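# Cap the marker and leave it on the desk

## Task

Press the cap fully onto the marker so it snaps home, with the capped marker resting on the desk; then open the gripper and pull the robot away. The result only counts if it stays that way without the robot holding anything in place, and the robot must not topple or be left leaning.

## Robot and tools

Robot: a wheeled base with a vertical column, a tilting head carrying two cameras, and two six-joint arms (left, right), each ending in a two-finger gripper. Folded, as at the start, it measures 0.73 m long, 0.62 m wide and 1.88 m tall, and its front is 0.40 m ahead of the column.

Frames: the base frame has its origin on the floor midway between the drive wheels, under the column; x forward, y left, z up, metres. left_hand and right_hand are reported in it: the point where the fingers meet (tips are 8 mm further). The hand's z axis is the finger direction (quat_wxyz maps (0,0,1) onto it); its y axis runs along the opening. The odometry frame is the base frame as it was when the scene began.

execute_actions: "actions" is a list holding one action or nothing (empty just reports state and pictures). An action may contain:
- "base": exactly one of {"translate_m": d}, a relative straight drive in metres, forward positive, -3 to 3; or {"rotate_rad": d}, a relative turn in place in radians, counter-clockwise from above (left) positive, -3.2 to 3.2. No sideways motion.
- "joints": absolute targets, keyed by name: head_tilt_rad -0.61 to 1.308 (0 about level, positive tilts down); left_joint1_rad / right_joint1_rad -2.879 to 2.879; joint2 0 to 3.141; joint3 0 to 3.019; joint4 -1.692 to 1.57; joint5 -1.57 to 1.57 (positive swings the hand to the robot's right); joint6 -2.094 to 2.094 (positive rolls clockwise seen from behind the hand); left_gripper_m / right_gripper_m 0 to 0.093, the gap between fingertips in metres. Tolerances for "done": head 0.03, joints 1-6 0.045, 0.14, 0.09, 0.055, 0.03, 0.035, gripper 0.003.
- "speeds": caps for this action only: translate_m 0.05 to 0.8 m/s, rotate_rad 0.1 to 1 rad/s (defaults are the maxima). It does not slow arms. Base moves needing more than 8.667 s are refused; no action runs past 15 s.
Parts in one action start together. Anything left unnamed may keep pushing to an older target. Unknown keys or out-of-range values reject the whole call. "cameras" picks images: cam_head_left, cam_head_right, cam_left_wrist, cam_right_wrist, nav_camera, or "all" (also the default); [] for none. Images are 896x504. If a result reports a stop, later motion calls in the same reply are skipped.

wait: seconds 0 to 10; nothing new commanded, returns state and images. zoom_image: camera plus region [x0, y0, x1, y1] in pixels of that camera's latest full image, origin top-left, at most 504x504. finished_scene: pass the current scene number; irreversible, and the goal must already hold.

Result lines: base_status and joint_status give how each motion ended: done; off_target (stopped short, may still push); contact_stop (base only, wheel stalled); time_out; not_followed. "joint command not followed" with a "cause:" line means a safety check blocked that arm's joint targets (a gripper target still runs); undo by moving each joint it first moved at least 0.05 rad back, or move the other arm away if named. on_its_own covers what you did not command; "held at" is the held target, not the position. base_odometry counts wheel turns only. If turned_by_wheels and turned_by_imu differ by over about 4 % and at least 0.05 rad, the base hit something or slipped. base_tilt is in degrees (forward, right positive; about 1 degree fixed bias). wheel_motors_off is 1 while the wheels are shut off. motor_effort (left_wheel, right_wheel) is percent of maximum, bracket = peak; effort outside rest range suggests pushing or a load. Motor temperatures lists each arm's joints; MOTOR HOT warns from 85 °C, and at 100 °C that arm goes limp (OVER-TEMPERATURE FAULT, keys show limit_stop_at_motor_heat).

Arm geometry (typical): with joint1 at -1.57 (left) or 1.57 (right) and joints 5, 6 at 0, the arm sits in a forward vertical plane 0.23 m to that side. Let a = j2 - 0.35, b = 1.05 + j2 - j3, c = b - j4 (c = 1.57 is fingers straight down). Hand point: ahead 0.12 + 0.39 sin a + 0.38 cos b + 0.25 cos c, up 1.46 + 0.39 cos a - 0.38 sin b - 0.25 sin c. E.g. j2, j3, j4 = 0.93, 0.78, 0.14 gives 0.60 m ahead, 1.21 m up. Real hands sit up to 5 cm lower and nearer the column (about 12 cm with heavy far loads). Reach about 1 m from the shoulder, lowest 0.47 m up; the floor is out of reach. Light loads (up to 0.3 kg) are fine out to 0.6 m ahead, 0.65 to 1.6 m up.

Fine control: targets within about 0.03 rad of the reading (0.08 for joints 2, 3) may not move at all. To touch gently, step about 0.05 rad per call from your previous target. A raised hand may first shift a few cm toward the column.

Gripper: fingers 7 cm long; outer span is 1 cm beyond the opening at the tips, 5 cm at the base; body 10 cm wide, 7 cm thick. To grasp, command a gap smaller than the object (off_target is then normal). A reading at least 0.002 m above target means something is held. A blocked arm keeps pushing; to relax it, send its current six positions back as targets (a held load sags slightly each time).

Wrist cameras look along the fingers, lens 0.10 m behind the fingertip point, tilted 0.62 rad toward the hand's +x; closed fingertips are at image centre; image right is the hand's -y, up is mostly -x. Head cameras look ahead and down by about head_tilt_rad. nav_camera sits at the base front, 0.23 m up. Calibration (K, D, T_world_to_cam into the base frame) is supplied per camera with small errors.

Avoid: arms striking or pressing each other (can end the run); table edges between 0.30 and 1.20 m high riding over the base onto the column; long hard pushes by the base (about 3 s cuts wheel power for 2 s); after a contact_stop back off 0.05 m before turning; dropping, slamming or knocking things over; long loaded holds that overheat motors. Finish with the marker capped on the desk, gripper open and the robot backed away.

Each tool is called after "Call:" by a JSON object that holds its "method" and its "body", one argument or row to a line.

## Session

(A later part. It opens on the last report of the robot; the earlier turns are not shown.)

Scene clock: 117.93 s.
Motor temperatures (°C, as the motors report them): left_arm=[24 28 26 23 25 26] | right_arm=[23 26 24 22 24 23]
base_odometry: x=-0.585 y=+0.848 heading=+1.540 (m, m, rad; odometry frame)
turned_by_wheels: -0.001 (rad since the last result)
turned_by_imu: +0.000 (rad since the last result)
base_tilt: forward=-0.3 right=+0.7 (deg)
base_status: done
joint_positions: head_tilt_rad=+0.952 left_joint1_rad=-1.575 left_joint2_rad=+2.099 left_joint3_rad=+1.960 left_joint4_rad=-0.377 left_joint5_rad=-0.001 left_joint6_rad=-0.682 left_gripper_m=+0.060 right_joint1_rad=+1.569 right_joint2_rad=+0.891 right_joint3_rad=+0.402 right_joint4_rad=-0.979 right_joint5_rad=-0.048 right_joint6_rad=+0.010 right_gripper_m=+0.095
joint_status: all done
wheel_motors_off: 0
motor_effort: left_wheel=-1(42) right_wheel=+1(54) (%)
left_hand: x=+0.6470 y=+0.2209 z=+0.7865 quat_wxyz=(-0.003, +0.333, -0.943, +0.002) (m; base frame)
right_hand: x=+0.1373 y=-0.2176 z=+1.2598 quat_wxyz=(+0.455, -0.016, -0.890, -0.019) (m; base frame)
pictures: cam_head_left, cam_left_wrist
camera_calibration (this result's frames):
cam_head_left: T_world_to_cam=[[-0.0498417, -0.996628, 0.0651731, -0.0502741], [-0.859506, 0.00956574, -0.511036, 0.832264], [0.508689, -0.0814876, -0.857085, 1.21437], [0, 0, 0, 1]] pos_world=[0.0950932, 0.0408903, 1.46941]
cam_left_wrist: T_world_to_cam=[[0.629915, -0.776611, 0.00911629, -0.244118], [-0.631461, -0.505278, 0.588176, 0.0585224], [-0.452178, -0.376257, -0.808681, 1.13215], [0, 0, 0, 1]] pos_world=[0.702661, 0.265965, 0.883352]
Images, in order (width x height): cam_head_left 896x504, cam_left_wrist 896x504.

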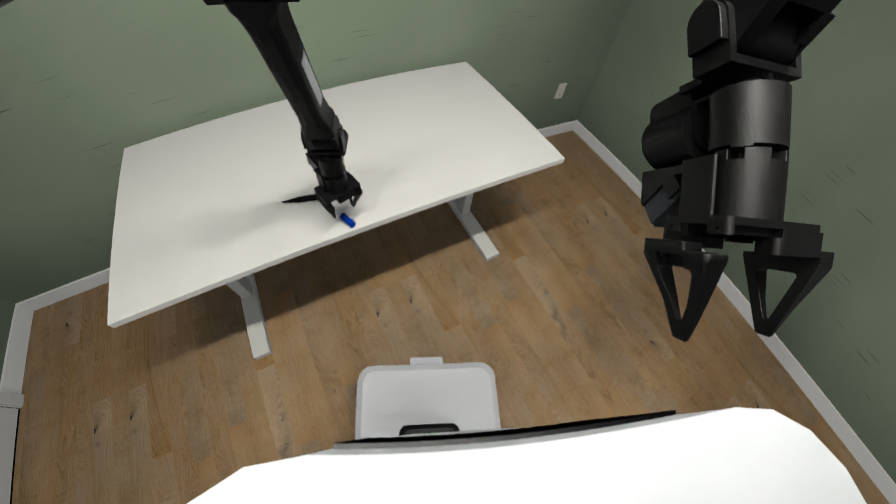

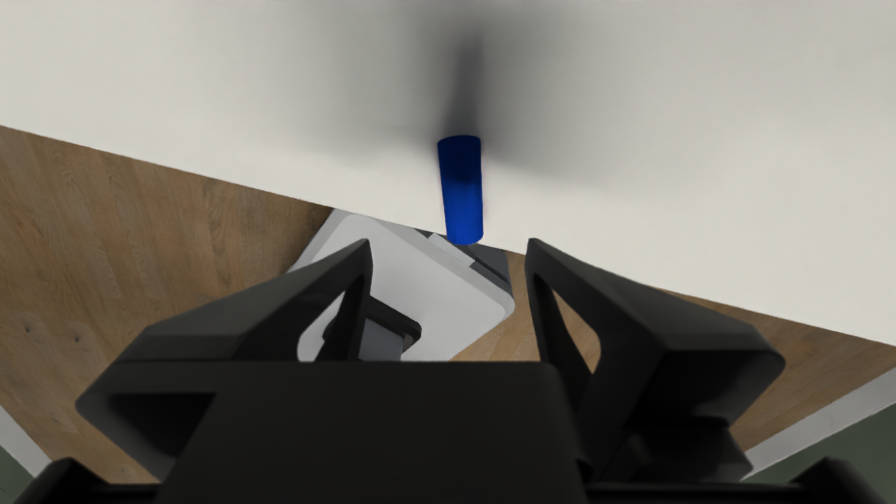

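Call:
{"method": "execute_actions", "body": {
  "actions": [
    {"base":{"rotate_rad":-0.01},"joints":{"left_joint2_rad":2.26,"left_joint3_rad":2.145,"left_joint4_rad":-0.405,"left_joint6_rad":-0.76}}
  ],
  "cameras": ["cam_left_wrist"]
}}

Call:
{"method": "execute_actions", "body": {
  "actions": [
    {"joints":{"left_gripper_m":0.008}}
  ],
  "cameras": ["cam_left_wrist"]
}}

Scene clock: 126.70 s.
Motor temperatures (°C, as the motors report them): left_arm=[24 28 27 23 25 26] | right_arm=[23 26 24 22 24 23]
base_odometry: x=-0.585 y=+0.848 heading=+1.532 (m, m, rad; odometry frame)
turned_by_wheels: -0.008 (rad since the last result)
turned_by_imu: -0.007 (rad since the last result)
base_tilt: forward=-0.4 right=+0.6 (deg)
base_status: done
joint_positions: head_tilt_rad=+0.952 left_joint1_rad=-1.574 left_joint2_rad=+2.255 left_joint3_rad=+2.130 left_joint4_rad=-0.396 left_joint5_rad=+0.000 left_joint6_rad=-0.752 left_gripper_m=+0.060 right_joint1_rad=+1.569 right_joint2_rad=+0.891 right_joint3_rad=+0.402 right_joint4_rad=-0.979 right_joint5_rad=-0.048 right_joint6_rad=+0.010 right_gripper_m=+0.095
joint_status: all done
wheel_motors_off: 0
motor_effort: left_wheel=+1(42) right_wheel=-2(42) (%)
left_hand: x=+0.6359 y=+0.2219 z=+0.7308 quat_wxyz=(-0.001, +0.366, -0.930, +0.002) (m; base frame)
right_hand: x=+0.1373 y=-0.2176 z=+1.2598 quat_wxyz=(+0.455, -0.016, -0.890, -0.019) (m; base frame)
pictures: cam_left_wrist
camera_calibration (this result's frames):
cam_left_wrist: T_world_to_cam=[[0.683127, -0.730272, 0.00633573, -0.277902], [-0.59192, -0.548584, 0.590496, 0.0675639], [-0.427747, -0.407134, -0.807016, 1.07264], [0, 0, 0, 1]] pos_world=[0.688652, 0.270827, 0.827499]
Images, in order (width x height): cam_left_wrist 896x504.

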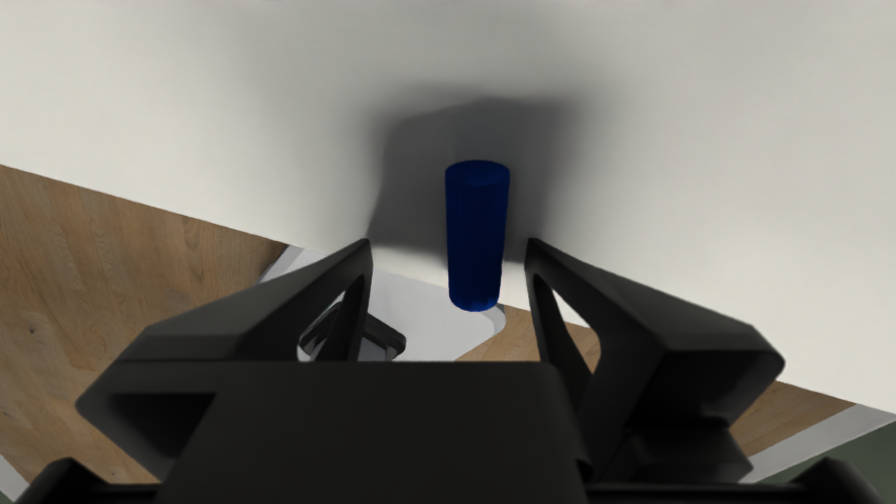

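Scene clock: 127.30 s.
Motor temperatures (°C, as the motors report them): left_arm=[24 28 27 23 25 26] | right_arm=[23 26 24 22 24 23]
base_odometry: x=-0.585 y=+0.848 heading=+1.532 (m, m, rad; odometry frame)
turned_by_wheels: +0.000 (rad since the last result)
turned_by_imu: +0.000 (rad since the last result)
base_tilt: forward=-0.4 right=+0.6 (deg)
base_status: not commanded
joint_positions: head_tilt_rad=+0.952 left_joint1_rad=-1.574 left_joint2_rad=+2.255 left_joint3_rad=+2.130 left_joint4_rad=-0.396 left_joint5_rad=+0.000 left_joint6_rad=-0.752 left_gripper_m=+0.019 right_joint1_rad=+1.569 right_joint2_rad=+0.891 right_joint3_rad=+0.402 right_joint4_rad=-0.979 right_joint5_rad=-0.048 right_joint6_rad=+0.010 right_gripper_m=+0.095
joint_status: left_gripper_m off_target (ended at +0.019, target +0.008)
wheel_motors_off: 0
motor_effort: left_wheel=+1(1) right_wheel=-2(3) (%)
left_hand: x=+0.6359 y=+0.2219 z=+0.7308 quat_wxyz=(-0.001, +0.366, -0.930, +0.002) (m; base frame)
right_hand: x=+0.1373 y=-0.2176 z=+1.2598 quat_wxyz=(+0.455, -0.016, -0.890, -0.019) (m; base frame)
pictures: cam_left_wrist
camera_calibration (this result's frames):
cam_left_wrist: T_world_to_cam=[[0.683127, -0.730272, 0.00633573, -0.277902], [-0.59192, -0.548584, 0.590496, 0.0675639], [-0.427747, -0.407134, -0.807016, 1.07264], [0, 0, 0, 1]] pos_world=[0.688652, 0.270827, 0.827499]
Images, in order (width x height): cam_left_wrist 896x504.

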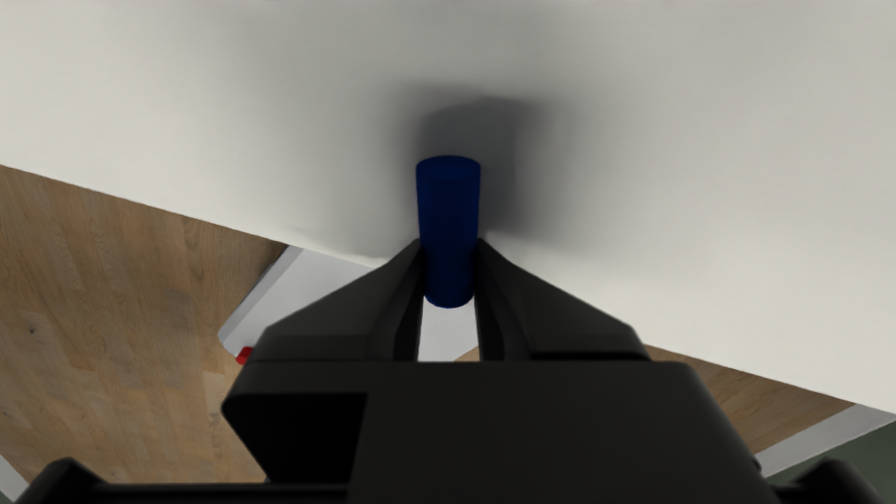

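Call:
{"method": "execute_actions", "body": {
  "actions": [
    {"joints":{"left_joint2_rad":2.15,"left_joint3_rad":2.02,"left_joint4_rad":-0.39,"left_joint6_rad":-1.9}}
  ],
  "cameras": []
}}

Call:
{"method": "execute_actions", "body": {
  "actions": [
    {"base":{"translate_m":0.04}}
  ],
  "cameras": []
}}

Call:
{"method": "execute_actions", "body": {
  "actions": [
    {"joints":{"left_joint2_rad":2.26,"left_joint3_rad":2.145,"left_joint4_rad":-0.405}}
  ],
  "cameras": []
}}

Call:
{"method": "execute_actions", "body": {
  "actions": [
    {"joints":{"left_gripper_m":0.06}}
  ],
  "cameras": ["cam_left_wrist"]
}}

Call:
{"method": "execute_actions", "body": {
  "actions": [
    {"joints":{"left_joint2_rad":2.05,"left_joint3_rad":1.9,"left_joint4_rad":-0.37}}
  ],
  "cameras": []
}}

Call:
{"method": "execute_actions", "body": {
  "actions": [
    {"joints":{"left_joint6_rad":1.24}}
  ],
  "cameras": ["cam_left_wrist","cam_head_left"]
}}

Scene clock: 143.70 s.
Motor temperatures (°C, as the motors report them): left_arm=[24 29 27 23 25 26] | right_arm=[23 26 24 22 24 23]
base_odometry: x=-0.585 y=+0.848 heading=+1.532 (m, m, rad; odometry frame)
turned_by_wheels: +0.000 (rad since the last result)
turned_by_imu: +0.001 (rad since the last result)
base_tilt: forward=-0.4 right=+0.7 (deg)
base_status: not commanded
joint_positions: head_tilt_rad=+0.952 left_joint1_rad=-1.574 left_joint2_rad=+2.162 left_joint3_rad=+2.015 left_joint4_rad=-0.396 left_joint5_rad=+0.000 left_joint6_rad=-1.888 left_gripper_m=+0.019 right_joint1_rad=+1.569 right_joint2_rad=+0.891 right_joint3_rad=+0.402 right_joint4_rad=-0.979 right_joint5_rad=-0.048 right_joint6_rad=+0.010 right_gripper_m=+0.095
joint_status: all done
wheel_motors_off: 0
motor_effort: left_wheel=+1(1) right_wheel=-2(3) (%)
left_hand: x=+0.6330 y=+0.2220 z=+0.7618 quat_wxyz=(+0.006, +0.809, -0.587, -0.007) (m; base frame)
right_hand: x=+0.1373 y=-0.2176 z=+1.2598 quat_wxyz=(+0.455, -0.016, -0.890, -0.019) (m; base frame)
pictures: none
No camera images: the call's "cameras" was empty. Leave "cameras" out to get every camera's image.

Scene clock: 144.67 s.
Motor temperatures (°C, as the motors report them): left_arm=[24 29 27 23 25 26] | right_arm=[23 26 24 22 24 23]
base_odometry: x=-0.583 y=+0.888 heading=+1.534 (m, m, rad; odometry frame)
turned_by_wheels: +0.002 (rad since the last result)
turned_by_imu: +0.002 (rad since the last result)
base_tilt: forward=-0.5 right=+0.7 (deg)
base_status: done
joint_positions: head_tilt_rad=+0.952 left_joint1_rad=-1.574 left_joint2_rad=+2.159 left_joint3_rad=+2.015 left_joint4_rad=-0.396 left_joint5_rad=+0.000 left_joint6_rad=-1.888 left_gripper_m=+0.019 right_joint1_rad=+1.569 right_joint2_rad=+0.891 right_joint3_rad=+0.406 right_joint4_rad=-0.979 right_joint5_rad=-0.048 right_joint6_rad=+0.010 right_gripper_m=+0.095
joint_status: not commanded
wheel_motors_off: 0
motor_effort: left_wheel=+0(54) right_wheel=-1(46) (%)
left_hand: x=+0.6349 y=+0.2220 z=+0.7633 quat_wxyz=(+0.006, +0.809, -0.587, -0.006) (m; base frame)
right_hand: x=+0.1396 y=-0.2176 z=+1.2590 quat_wxyz=(+0.453, -0.016, -0.891, -0.019) (m; base frame)
pictures: none
No camera images: the call's "cameras" was empty. Leave "cameras" out to get every camera's image.

Scene clock: 145.50 s.
Motor temperatures (°C, as the motors report them): left_arm=[24 29 27 23 25 26] | right_arm=[23 26 24 22 24 23]
base_odometry: x=-0.583 y=+0.888 heading=+1.534 (m, m, rad; odometry frame)
turned_by_wheels: +0.000 (rad since the last result)
turned_by_imu: +0.000 (rad since the last result)
base_tilt: forward=-0.4 right=+0.7 (deg)
base_status: not commanded
joint_positions: head_tilt_rad=+0.952 left_joint1_rad=-1.574 left_joint2_rad=+2.246 left_joint3_rad=+2.132 left_joint4_rad=-0.398 left_joint5_rad=+0.000 left_joint6_rad=-1.888 left_gripper_m=+0.019 right_joint1_rad=+1.569 right_joint2_rad=+0.891 right_joint3_rad=+0.406 right_joint4_rad=-0.979 right_joint5_rad=-0.048 right_joint6_rad=+0.010 right_gripper_m=+0.095
joint_status: all done
wheel_motors_off: 0
motor_effort: left_wheel=+1(2) right_wheel=-2(2) (%)
left_hand: x=+0.6427 y=+0.2220 z=+0.7356 quat_wxyz=(-0.003, +0.809, -0.587, +0.005) (m; base frame)
right_hand: x=+0.1396 y=-0.2176 z=+1.2590 quat_wxyz=(+0.453, -0.016, -0.891, -0.019) (m; base frame)
pictures: none
No camera images: the call's "cameras" was empty. Leave "cameras" out to get every camera's image.

Scene clock: 146.10 s.
Motor temperatures (°C, as the motors report them): left_arm=[24 29 27 23 25 26] | right_arm=[23 26 24 22 24 23]
base_odometry: x=-0.583 y=+0.888 heading=+1.534 (m, m, rad; odometry frame)
turned_by_wheels: +0.000 (rad since the last result)
turned_by_imu: +0.000 (rad since the last result)
base_tilt: forward=-0.3 right=+0.7 (deg)
base_status: not commanded
joint_positions: head_tilt_rad=+0.952 left_joint1_rad=-1.574 left_joint2_rad=+2.246 left_joint3_rad=+2.132 left_joint4_rad=-0.398 left_joint5_rad=+0.000 left_joint6_rad=-1.888 left_gripper_m=+0.060 right_joint1_rad=+1.569 right_joint2_rad=+0.891 right_joint3_rad=+0.406 right_joint4_rad=-0.979 right_joint5_rad=-0.048 right_joint6_rad=+0.010 right_gripper_m=+0.095
joint_status: all done
wheel_motors_off: 0
motor_effort: left_wheel=+1(1) right_wheel=-2(1) (%)
left_hand: x=+0.6427 y=+0.2220 z=+0.7356 quat_wxyz=(-0.003, +0.809, -0.587, +0.005) (m; base frame)
right_hand: x=+0.1396 y=-0.2176 z=+1.2590 quat_wxyz=(+0.453, -0.016, -0.891, -0.019) (m; base frame)
pictures: cam_left_wrist
camera_calibration (this result's frames):
cam_left_wrist: T_world_to_cam=[[0.949985, 0.312027, 0.0129318, -0.690276], [0.243343, -0.765556, 0.595574, -0.423653], [0.195735, -0.562639, -0.803197, 0.710346], [0, 0, 0, 1]] pos_world=[0.619806, 0.290723, 0.831791]
Images, in order (width x height): cam_left_wrist 896x504.

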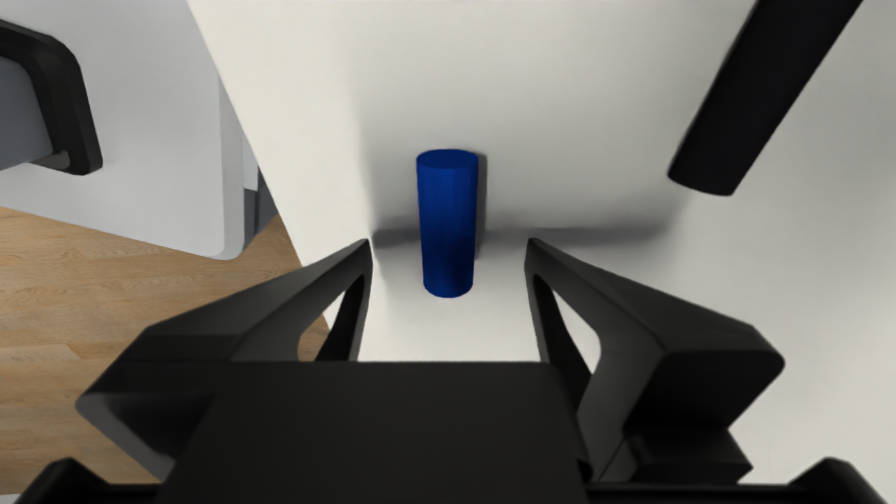

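Scene clock: 147.20 s.
Motor temperatures (°C, as the motors report them): left_arm=[24 29 27 23 25 26] | right_arm=[23 26 24 22 24 23]
base_odometry: x=-0.583 y=+0.888 heading=+1.534 (m, m, rad; odometry frame)
turned_by_wheels: +0.000 (rad since the last result)
turned_by_imu: +0.000 (rad since the last result)
base_tilt: forward=-0.3 right=+0.8 (deg)
base_status: not commanded
joint_positions: head_tilt_rad=+0.952 left_joint1_rad=-1.574 left_joint2_rad=+2.044 left_joint3_rad=+1.899 left_joint4_rad=-0.378 left_joint5_rad=+0.000 left_joint6_rad=-1.888 left_gripper_m=+0.060 right_joint1_rad=+1.569 right_joint2_rad=+0.891 right_joint3_rad=+0.406 right_joint4_rad=-0.979 right_joint5_rad=-0.048 right_joint6_rad=+0.010 right_gripper_m=+0.095
joint_status: all done
wheel_motors_off: 0
motor_effort: left_wheel=+2(2) right_wheel=-2(2) (%)
left_hand: x=+0.6470 y=+0.2221 z=+0.8066 quat_wxyz=(+0.001, +0.810, -0.587, +0.001) (m; base frame)
right_hand: x=+0.1396 y=-0.2176 z=+1.2590 quat_wxyz=(+0.453, -0.016, -0.891, -0.019) (m; base frame)
pictures: none
No camera images: the call's "cameras" was empty. Leave "cameras" out to get every camera's image.

Scene clock: 149.53 s.
Motor temperatures (°C, as the motors report them): left_arm=[24 29 27 23 25 26] | right_arm=[23 26 24 22 24 23]
base_odometry: x=-0.583 y=+0.888 heading=+1.534 (m, m, rad; odometry frame)
turned_by_wheels: +0.000 (rad since the last result)
turned_by_imu: +0.001 (rad since the last result)
base_tilt: forward=-0.4 right=+0.6 (deg)
base_status: not commanded
joint_positions: head_tilt_rad=+0.952 left_joint1_rad=-1.574 left_joint2_rad=+2.044 left_joint3_rad=+1.899 left_joint4_rad=-0.378 left_joint5_rad=+0.000 left_joint6_rad=+1.228 left_gripper_m=+0.060 right_joint1_rad=+1.569 right_joint2_rad=+0.891 right_joint3_rad=+0.406 right_joint4_rad=-0.979 right_joint5_rad=-0.048 right_joint6_rad=+0.010 right_gripper_m=+0.095
joint_status: all done
wheel_motors_off: 0
motor_effort: left_wheel=+2(2) right_wheel=-2(2) (%)
left_hand: x=+0.6470 y=+0.2221 z=+0.8066 quat_wxyz=(-0.001, -0.577, -0.817, +0.001) (m; base frame)
right_hand: x=+0.1396 y=-0.2176 z=+1.2590 quat_wxyz=(+0.453, -0.016, -0.891, -0.019) (m; base frame)
pictures: cam_head_left, cam_left_wrist
camera_calibration (this result's frames):
cam_head_left: T_world_to_cam=[[-0.0498417, -0.996628, 0.0651731, -0.0502741], [-0.859506, 0.00956574, -0.511036, 0.832264], [0.508689, -0.0814876, -0.857085, 1.21437], [0, 0, 0, 1]] pos_world=[0.0950932, 0.0408903, 1.46941]
cam_left_wrist: T_world_to_cam=[[-0.941751, -0.336302, 0.00237355, 0.68117], [-0.2704, 0.761365, 0.589243, -0.468521], [-0.199971, 0.554279, -0.807952, 0.778403], [0, 0, 0, 1]] pos_world=[0.670462, 0.154342, 0.903368]
Images, in order (width x height): cam_head_left 896x504, cam_left_wrist 896x504.

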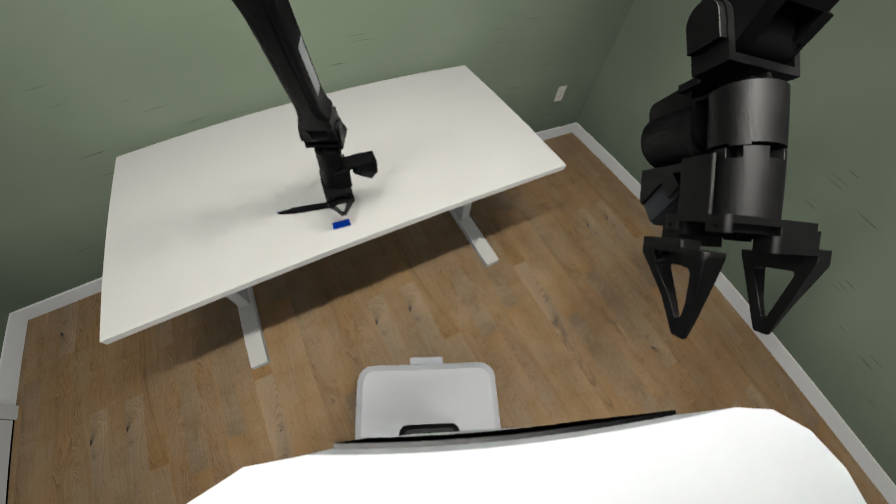

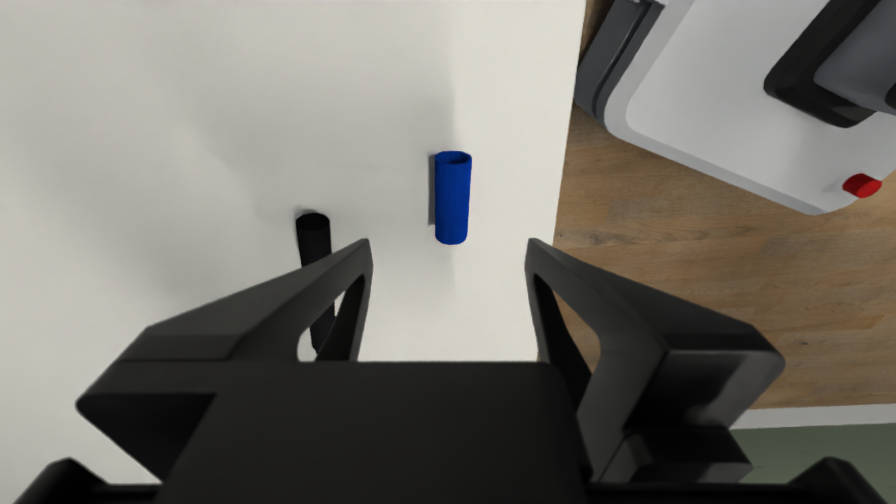

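Open end confirmed (rim visible).

Call:
{"method": "execute_actions", "body": {
  "actions": [
    {"joints":{"left_joint2_rad":2.265,"left_joint3_rad":2.15,"left_joint4_rad":-0.405}}
  ],
  "cameras": ["cam_left_wrist"]
}}

Call:
{"method": "execute_actions", "body": {
  "actions": [
    {"joints":{"left_gripper_m":0.008}}
  ],
  "cameras": ["cam_left_wrist"]
}}

Call:
{"method": "execute_actions", "body": {
  "actions": [
    {"joints":{"left_joint2_rad":1.95,"left_joint3_rad":1.8,"left_joint4_rad":-0.37,"left_joint6_rad":-0.012}}
  ],
  "cameras": ["cam_left_wrist"]
}}

Scene clock: 156.43 s.
Motor temperatures (°C, as the motors report them): left_arm=[24 29 27 23 25 26] | right_arm=[23 26 24 22 24 23]
base_odometry: x=-0.583 y=+0.888 heading=+1.534 (m, m, rad; odometry frame)
turned_by_wheels: +0.000 (rad since the last result)
turned_by_imu: +0.001 (rad since the last result)
base_tilt: forward=-0.4 right=+0.8 (deg)
base_status: not commanded
joint_positions: head_tilt_rad=+0.952 left_joint1_rad=-1.574 left_joint2_rad=+2.256 left_joint3_rad=+2.139 left_joint4_rad=-0.395 left_joint5_rad=-0.002 left_joint6_rad=+1.231 left_gripper_m=+0.060 right_joint1_rad=+1.569 right_joint2_rad=+0.891 right_joint3_rad=+0.404 right_joint4_rad=-0.979 right_joint5_rad=-0.048 right_joint6_rad=+0.010 right_gripper_m=+0.095
joint_status: all done
wheel_motors_off: 0
motor_effort: left_wheel=+3(6) right_wheel=-3(5) (%)
left_hand: x=+0.6411 y=+0.2221 z=+0.7318 quat_wxyz=(-0.005, -0.578, -0.816, -0.003) (m; base frame)
right_hand: x=+0.1388 y=-0.2176 z=+1.2593 quat_wxyz=(+0.454, -0.016, -0.891, -0.019) (m; base frame)
pictures: cam_left_wrist
camera_calibration (this result's frames):
cam_left_wrist: T_world_to_cam=[[-0.942597, -0.333817, -0.00879835, 0.684012], [-0.275129, 0.761409, 0.586993, -0.421391], [-0.189249, 0.555718, -0.809545, 0.710794], [0, 0, 0, 1]] pos_world=[0.663328, 0.154185, 0.828791]
Images, in order (width x height): cam_left_wrist 896x504.

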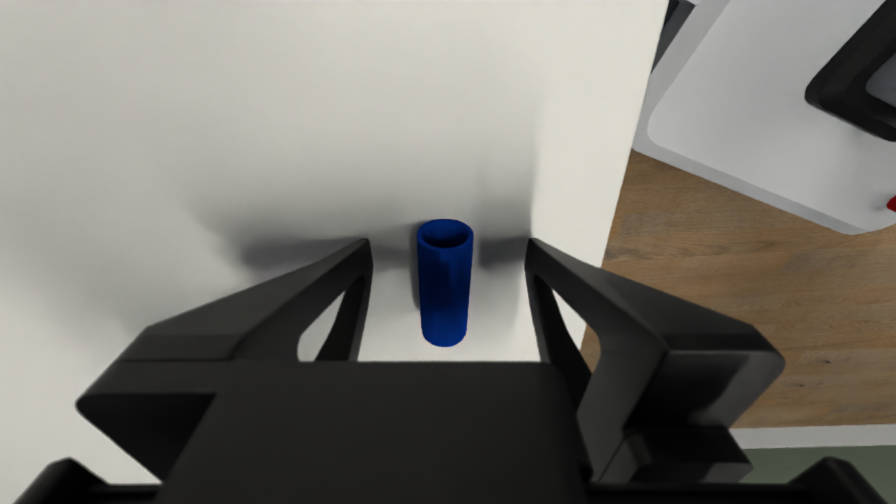

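Scene clock: 157.03 s.
Motor temperatures (°C, as the motors report them): left_arm=[24 29 27 23 25 26] | right_arm=[23 26 24 22 24 23]
base_odometry: x=-0.583 y=+0.888 heading=+1.534 (m, m, rad; odometry frame)
turned_by_wheels: +0.000 (rad since the last result)
turned_by_imu: +0.000 (rad since the last result)
base_tilt: forward=-0.4 right=+0.7 (deg)
base_status: not commanded
joint_positions: head_tilt_rad=+0.952 left_joint1_rad=-1.574 left_joint2_rad=+2.256 left_joint3_rad=+2.139 left_joint4_rad=-0.395 left_joint5_rad=-0.002 left_joint6_rad=+1.231 left_gripper_m=+0.019 right_joint1_rad=+1.569 right_joint2_rad=+0.891 right_joint3_rad=+0.404 right_joint4_rad=-0.979 right_joint5_rad=-0.048 right_joint6_rad=+0.010 right_gripper_m=+0.095
joint_status: left_gripper_m off_target (ended at +0.019, target +0.008)
wheel_motors_off: 0
motor_effort: left_wheel=+3(3) right_wheel=-3(3) (%)
left_hand: x=+0.6411 y=+0.2221 z=+0.7318 quat_wxyz=(-0.005, -0.578, -0.816, -0.003) (m; base frame)
right_hand: x=+0.1388 y=-0.2176 z=+1.2593 quat_wxyz=(+0.454, -0.016, -0.891, -0.019) (m; base frame)
pictures: cam_left_wrist
camera_calibration (this result's frames):
cam_left_wrist: T_world_to_cam=[[-0.942597, -0.333817, -0.00879835, 0.684012], [-0.275129, 0.761409, 0.586993, -0.421391], [-0.189249, 0.555718, -0.809545, 0.710794], [0, 0, 0, 1]] pos_world=[0.663328, 0.154185, 0.828791]
Images, in order (width x height): cam_left_wrist 896x504.

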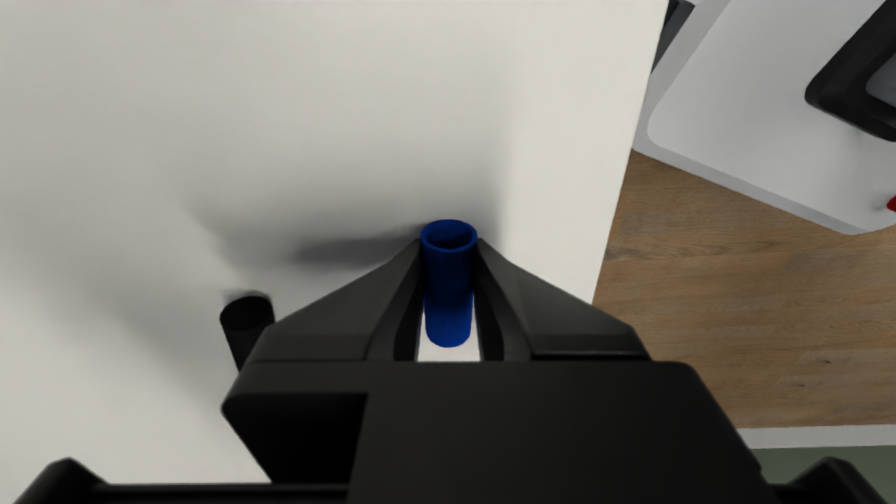

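Scene clock: 158.60 s.
Motor temperatures (°C, as the motors report them): left_arm=[24 29 27 23 25 26] | right_arm=[23 26 24 22 24 23]
base_odometry: x=-0.583 y=+0.888 heading=+1.534 (m, m, rad; odometry frame)
turned_by_wheels: +0.000 (rad since the last result)
turned_by_imu: +0.000 (rad since the last result)
base_tilt: forward=-0.3 right=+0.5 (deg)
base_status: not commanded
joint_positions: head_tilt_rad=+0.952 left_joint1_rad=-1.574 left_joint2_rad=+1.929 left_joint3_rad=+1.801 left_joint4_rad=-0.377 left_joint5_rad=-0.002 left_joint6_rad=+0.000 left_gripper_m=+0.019 right_joint1_rad=+1.569 right_joint2_rad=+0.891 right_joint3_rad=+0.404 right_joint4_rad=-0.979 right_joint5_rad=-0.048 right_joint6_rad=+0.010 right_gripper_m=+0.095
joint_status: all done
wheel_motors_off: 0
motor_effort: left_wheel=+3(3) right_wheel=-3(4) (%)
left_hand: x=+0.6602 y=+0.2224 z=+0.8532 quat_wxyz=(-0.009, -0.001, -1.000, +0.000) (m; base frame)
right_hand: x=+0.1388 y=-0.2176 z=+1.2593 quat_wxyz=(+0.454, -0.016, -0.891, -0.019) (m; base frame)
pictures: cam_left_wrist
camera_calibration (this result's frames):
cam_left_wrist: T_world_to_cam=[[-0.000236827, -0.999993, 0.0037016, 0.218497], [-0.817467, 0.00232562, 0.575971, 0.0486955], [-0.575975, -0.00288953, -0.817462, 1.19881], [0, 0, 0, 1]] pos_world=[0.730342, 0.221847, 0.951124]
Images, in order (width x height): cam_left_wrist 896x504.

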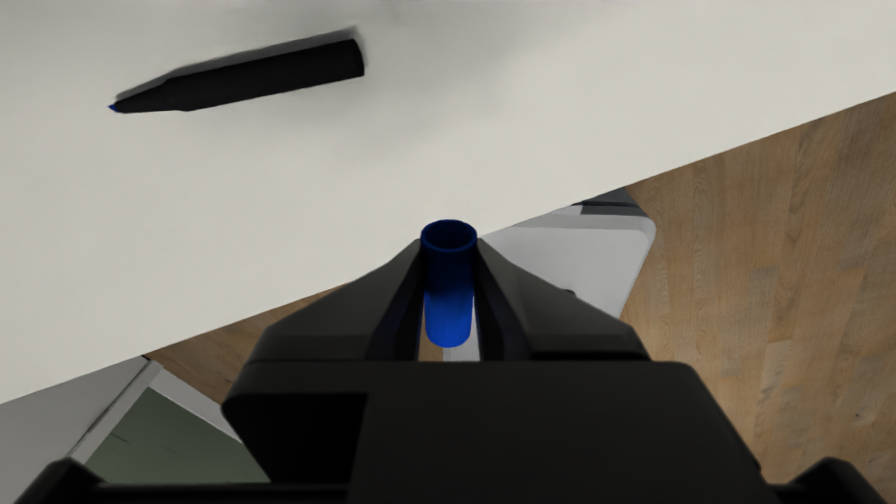

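Call:
{"method": "execute_actions", "body": {
  "actions": [
    {"joints":{"left_joint4_rad":1.0}}
  ],
  "cameras": []
}}

Call:
{"method": "execute_actions", "body": {
  "actions": [
    {"joints":{"left_joint2_rad":2.74,"left_joint3_rad":2.39,"left_joint4_rad":1.4}}
  ],
  "cameras": ["cam_left_wrist","cam_head_left","nav_camera"]
}}

Scene clock: 170.23 s.
Motor temperatures (°C, as the motors report them): left_arm=[24 29 27 23 25 26] | right_arm=[23 26 24 22 24 23]
base_odometry: x=-0.583 y=+0.888 heading=+1.534 (m, m, rad; odometry frame)
turned_by_wheels: +0.000 (rad since the last result)
turned_by_imu: +0.001 (rad since the last result)
base_tilt: forward=-0.3 right=+0.6 (deg)
base_status: not commanded
joint_positions: head_tilt_rad=+0.952 left_joint1_rad=-1.574 left_joint2_rad=+1.929 left_joint3_rad=+1.801 left_joint4_rad=+0.980 left_joint5_rad=-0.002 left_joint6_rad=+0.000 left_gripper_m=+0.019 right_joint1_rad=+1.569 right_joint2_rad=+0.891 right_joint3_rad=+0.404 right_joint4_rad=-0.979 right_joint5_rad=-0.048 right_joint6_rad=+0.010 right_gripper_m=+0.095
joint_status: all done
wheel_motors_off: 0
motor_effort: left_wheel=+3(3) right_wheel=-3(3) (%)
left_hand: x=+0.8968 y=+0.2226 z=+1.0507 quat_wxyz=(-0.634, +0.001, -0.773, +0.001) (m; base frame)
right_hand: x=+0.1388 y=-0.2176 z=+1.2593 quat_wxyz=(+0.454, -0.016, -0.891, -0.019) (m; base frame)
pictures: none
No camera images: the call's "cameras" was empty. Leave "cameras" out to get every camera's image.

Scene clock: 171.97 s.
Motor temperatures (°C, as the motors report them): left_arm=[24 29 27 24 25 26] | right_arm=[23 26 24 22 24 23]
base_odometry: x=-0.583 y=+0.888 heading=+1.534 (m, m, rad; odometry frame)
turned_by_wheels: +0.000 (rad since the last result)
turned_by_imu: +0.001 (rad since the last result)
base_tilt: forward=-0.5 right=+0.7 (deg)
base_status: not commanded
joint_positions: head_tilt_rad=+0.952 left_joint1_rad=-1.574 left_joint2_rad=+2.745 left_joint3_rad=+2.377 left_joint4_rad=+1.411 left_joint5_rad=-0.002 left_joint6_rad=-0.001 left_gripper_m=+0.019 right_joint1_rad=+1.569 right_joint2_rad=+0.891 right_joint3_rad=+0.404 right_joint4_rad=-0.979 right_joint5_rad=-0.048 right_joint6_rad=+0.010 right_gripper_m=+0.095
joint_status: all done
wheel_motors_off: 0
motor_effort: left_wheel=+3(7) right_wheel=-4(4) (%)
left_hand: x=+0.6893 y=+0.2223 z=+0.7942 quat_wxyz=(-0.706, +0.001, -0.709, +0.001) (m; base frame)
right_hand: x=+0.1388 y=-0.2176 z=+1.2593 quat_wxyz=(+0.454, -0.016, -0.891, -0.019) (m; base frame)
pictures: cam_head_left, cam_left_wrist, nav_camera
camera_calibration (this result's frames):
cam_head_left: T_world_to_cam=[[-0.0498417, -0.996628, 0.0651731, -0.0502741], [-0.859506, 0.00956574, -0.511036, 0.832264], [0.508689, -0.0814876, -0.857085, 1.21437], [0, 0, 0, 1]] pos_world=[0.0950932, 0.0408903, 1.46941]
cam_left_wrist: T_world_to_cam=[[-0.00220383, -0.999983, 0.00534588, 0.218642], [-0.594742, -0.00298695, -0.803911, 1.04996], [0.803913, -0.00495111, -0.594726, 0.0397617], [0, 0, 0, 1]] pos_world=[0.592974, 0.221972, 0.866554]
Images, in order (width x height): cam_head_left 896x504, cam_left_wrist 896x504, nav_camera 896x504.

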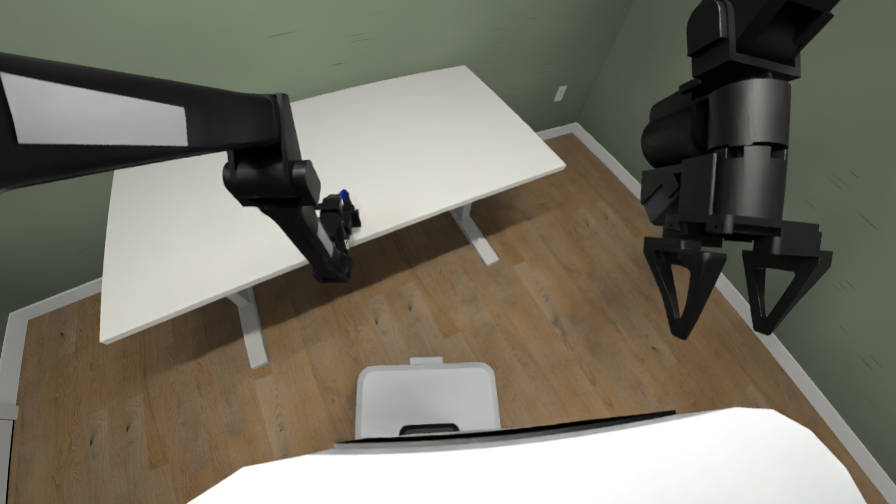

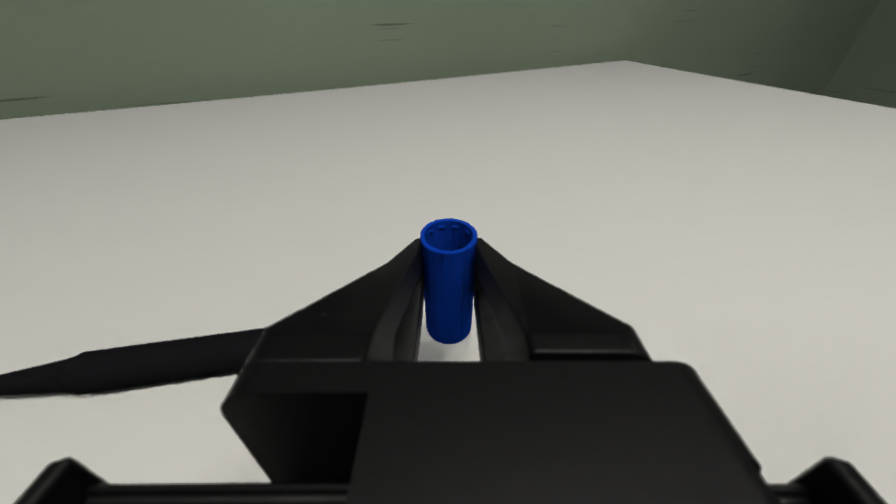

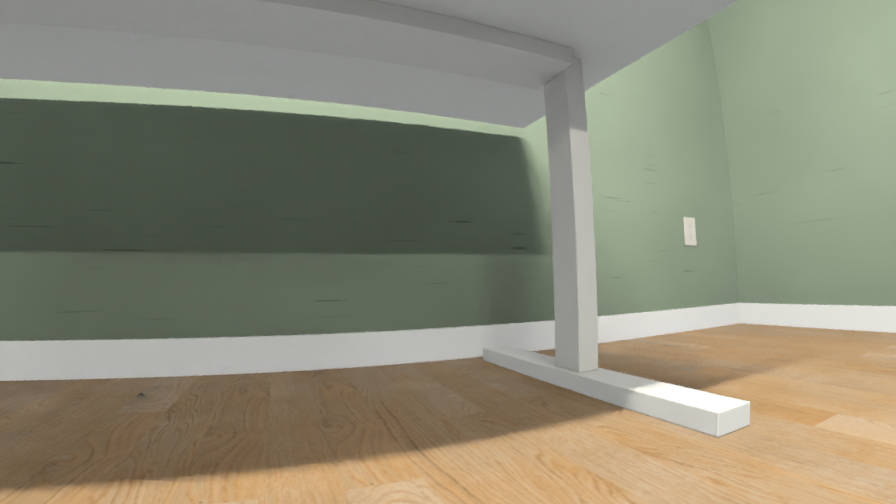

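Call:
{"method": "execute_actions", "body": {
  "actions": [
    {"base":{"rotate_rad":-0.1}}
  ],
  "cameras": []
}}

Call:
{"method": "execute_actions", "body": {
  "actions": [
    {"base":{"translate_m":0.05},"joints":{"left_joint2_rad":2.84,"left_joint3_rad":2.50}}
  ],
  "cameras": ["cam_left_wrist","cam_head_right"]
}}

Scene clock: 181.93 s.
Motor temperatures (°C, as the motors report them): left_arm=[24 29 27 24 25 26] | right_arm=[23 26 24 22 24 23]
base_odometry: x=-0.583 y=+0.888 heading=+1.435 (m, m, rad; odometry frame)
turned_by_wheels: -0.099 (rad since the last result)
turned_by_imu: -0.097 (rad since the last result)
base_tilt: forward=-0.2 right=+0.6 (deg)
base_status: done
joint_positions: head_tilt_rad=+0.952 left_joint1_rad=-1.575 left_joint2_rad=+2.745 left_joint3_rad=+2.377 left_joint4_rad=+1.411 left_joint5_rad=-0.002 left_joint6_rad=-0.001 left_gripper_m=+0.019 right_joint1_rad=+1.569 right_joint2_rad=+0.891 right_joint3_rad=+0.404 right_joint4_rad=-0.979 right_joint5_rad=-0.048 right_joint6_rad=+0.010 right_gripper_m=+0.095
joint_status: not commanded
wheel_motors_off: 0
motor_effort: left_wheel=+0(45) right_wheel=+0(38) (%)
left_hand: x=+0.6895 y=+0.2212 z=+0.7944 quat_wxyz=(-0.706, +0.001, -0.709, +0.002) (m; base frame)
right_hand: x=+0.1388 y=-0.2176 z=+1.2593 quat_wxyz=(+0.454, -0.016, -0.891, -0.019) (m; base frame)
pictures: none
No camera images: the call's "cameras" was empty. Leave "cameras" out to get every camera's image.

Scene clock: 183.10 s.
Motor temperatures (°C, as the motors report them): left_arm=[24 29 27 24 25 26] | right_arm=[23 26 24 22 24 23]
base_odometry: x=-0.577 y=+0.937 heading=+1.434 (m, m, rad; odometry frame)
turned_by_wheels: -0.001 (rad since the last result)
turned_by_imu: +0.000 (rad since the last result)
base_tilt: forward=-0.3 right=+0.7 (deg)
base_status: done
joint_positions: head_tilt_rad=+0.952 left_joint1_rad=-1.575 left_joint2_rad=+2.831 left_joint3_rad=+2.486 left_joint4_rad=+1.410 left_joint5_rad=-0.002 left_joint6_rad=-0.001 left_gripper_m=+0.019 right_joint1_rad=+1.569 right_joint2_rad=+0.891 right_joint3_rad=+0.405 right_joint4_rad=-0.979 right_joint5_rad=-0.048 right_joint6_rad=+0.010 right_gripper_m=+0.095
joint_status: all done
wheel_motors_off: 0
motor_effort: left_wheel=+1(56) right_wheel=+2(31) (%)
left_hand: x=+0.6726 y=+0.2215 z=+0.7799 quat_wxyz=(-0.713, +0.001, -0.701, +0.002) (m; base frame)
right_hand: x=+0.1394 y=-0.2176 z=+1.2591 quat_wxyz=(+0.453, -0.016, -0.891, -0.019) (m; base frame)
pictures: cam_head_right, cam_left_wrist
camera_calibration (this result's frames):
cam_head_right: T_world_to_cam=[[-0.0718027, -0.992745, 0.0964491, -0.162789], [-0.856683, 0.0118587, -0.515707, 0.835505], [0.510822, -0.119655, -0.851319, 1.20586], [0, 0, 0, 1]] pos_world=[0.0880943, -0.0272277, 1.47315]
cam_left_wrist: T_world_to_cam=[[-0.00302931, -0.999978, 0.00598263, 0.217989], [-0.576501, -0.00314203, -0.81709, 1.02662], [0.817091, -0.00592421, -0.576478, 0.0217975], [0, 0, 0, 1]] pos_world=[0.574696, 0.221339, 0.850102]
Images, in order (width x height): cam_head_right 896x504, cam_left_wrist 896x504.

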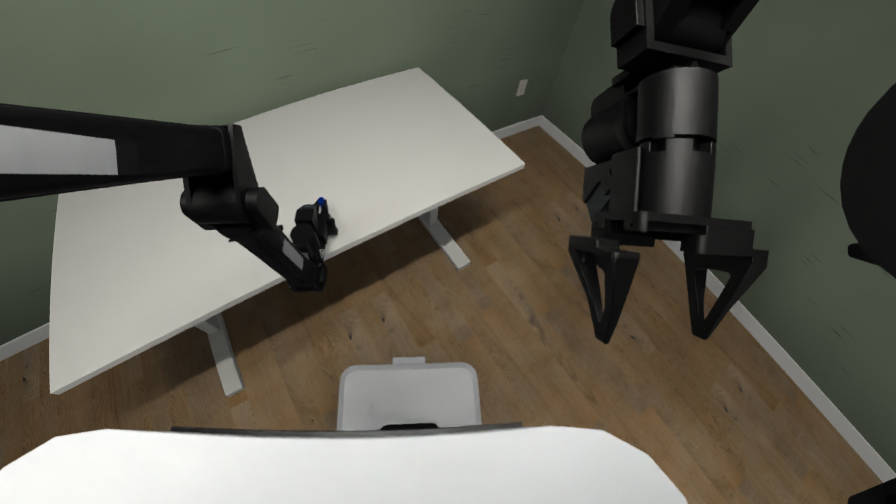

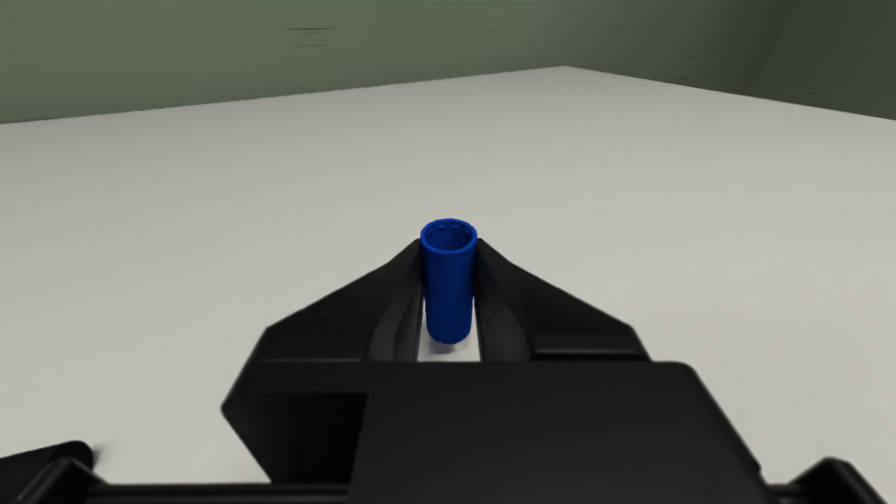

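Call:
{"method": "execute_actions", "body": {
  "actions": [
    {"joints":{"left_joint2_rad":2.90,"left_joint3_rad":2.55,"left_joint4_rad":1.38}}
  ],
  "cameras": ["cam_left_wrist"]
}}

Scene clock: 197.50 s.
Motor temperatures (°C, as the motors report them): left_arm=[24 28 27 24 25 26] | right_arm=[23 26 24 22 24 23]
base_odometry: x=-0.577 y=+0.937 heading=+1.434 (m, m, rad; odometry frame)
turned_by_wheels: +0.000 (rad since the last result)
turned_by_imu: +0.001 (rad since the last result)
base_tilt: forward=-0.3 right=+0.6 (deg)
base_status: not commanded
joint_positions: head_tilt_rad=+0.952 left_joint1_rad=-1.575 left_joint2_rad=+2.887 left_joint3_rad=+2.538 left_joint4_rad=+1.395 left_joint5_rad=-0.002 left_joint6_rad=-0.001 left_gripper_m=+0.019 right_joint1_rad=+1.569 right_joint2_rad=+0.891 right_joint3_rad=+0.405 right_joint4_rad=-0.979 right_joint5_rad=-0.048 right_joint6_rad=+0.010 right_gripper_m=+0.095
joint_status: all done
wheel_motors_off: 0
motor_effort: left_wheel=+2(2) right_wheel=+2(2) (%)
left_hand: x=+0.6537 y=+0.2215 z=+0.7623 quat_wxyz=(-0.707, +0.001, -0.707, +0.002) (m; base frame)
right_hand: x=+0.1394 y=-0.2176 z=+1.2591 quat_wxyz=(+0.453, -0.016, -0.891, -0.019) (m; base frame)
pictures: cam_left_wrist
camera_calibration (this result's frames):
cam_left_wrist: T_world_to_cam=[[-0.00297635, -0.999978, 0.00600448, 0.217964], [-0.59198, -0.00307742, -0.805947, 1.00296], [0.805947, -0.00595331, -0.591958, 0.0461242], [0, 0, 0, 1]] pos_world=[0.557206, 0.221321, 0.834325]
Images, in order (width x height): cam_left_wrist 896x504.

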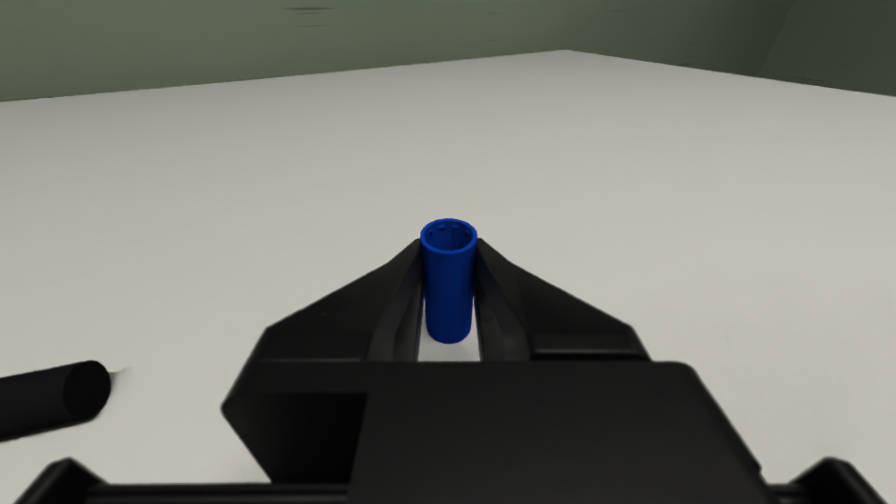

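Call:
{"method": "execute_actions", "body": {
  "actions": [
    {"joints":{"left_joint2_rad":2.94,"left_joint3_rad":2.59}}
  ],
  "cameras": ["cam_left_wrist"]
}}

Call:
{"method": "zoom_image", "body": {
  "camera": "cam_left_wrist",
  "region": [390,210,510,370]
}}

Scene clock: 201.63 s.
Motor temperatures (°C, as the motors report them): left_arm=[24 28 27 24 25 26] | right_arm=[23 26 24 22 24 23]
base_odometry: x=-0.577 y=+0.937 heading=+1.434 (m, m, rad; odometry frame)
turned_by_wheels: +0.000 (rad since the last result)
turned_by_imu: +0.001 (rad since the last result)
base_tilt: forward=-0.4 right=+0.7 (deg)
base_status: not commanded
joint_positions: head_tilt_rad=+0.952 left_joint1_rad=-1.575 left_joint2_rad=+2.912 left_joint3_rad=+2.579 left_joint4_rad=+1.396 left_joint5_rad=-0.002 left_joint6_rad=-0.001 left_gripper_m=+0.019 right_joint1_rad=+1.569 right_joint2_rad=+0.891 right_joint3_rad=+0.405 right_joint4_rad=-0.979 right_joint5_rad=-0.048 right_joint6_rad=+0.010 right_gripper_m=+0.095
joint_status: all done
wheel_motors_off: 0
motor_effort: left_wheel=+2(2) right_wheel=+2(2) (%)
left_hand: x=+0.6517 y=+0.2215 z=+0.7622 quat_wxyz=(-0.713, +0.001, -0.701, +0.002) (m; base frame)
right_hand: x=+0.1394 y=-0.2176 z=+1.2591 quat_wxyz=(+0.453, -0.016, -0.891, -0.019) (m; base frame)
pictures: cam_left_wrist
camera_calibration (this result's frames):
cam_left_wrist: T_world_to_cam=[[-0.00302403, -0.999978, 0.00598486, 0.218008], [-0.578058, -0.00313559, -0.815989, 1.00029], [0.81599, -0.00592718, -0.578036, 0.0306069], [0, 0, 0, 1]] pos_world=[0.553913, 0.221321, 0.832617]
Images, in order (width x height): cam_left_wrist 896x504.

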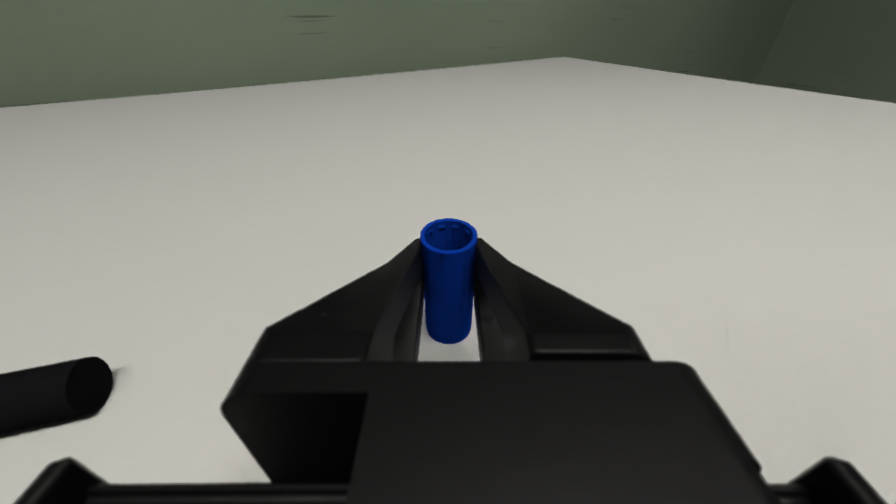

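Region (390, 210, 510, 370) of cam_left_wrist's 896x504 image, scaled by 3.150, with more detail than that image has; it fills the left 378 columns of this view, and the rest is white.

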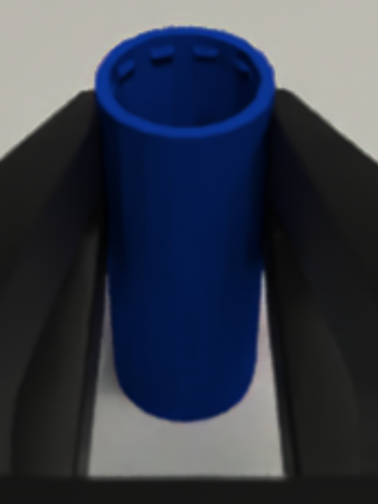

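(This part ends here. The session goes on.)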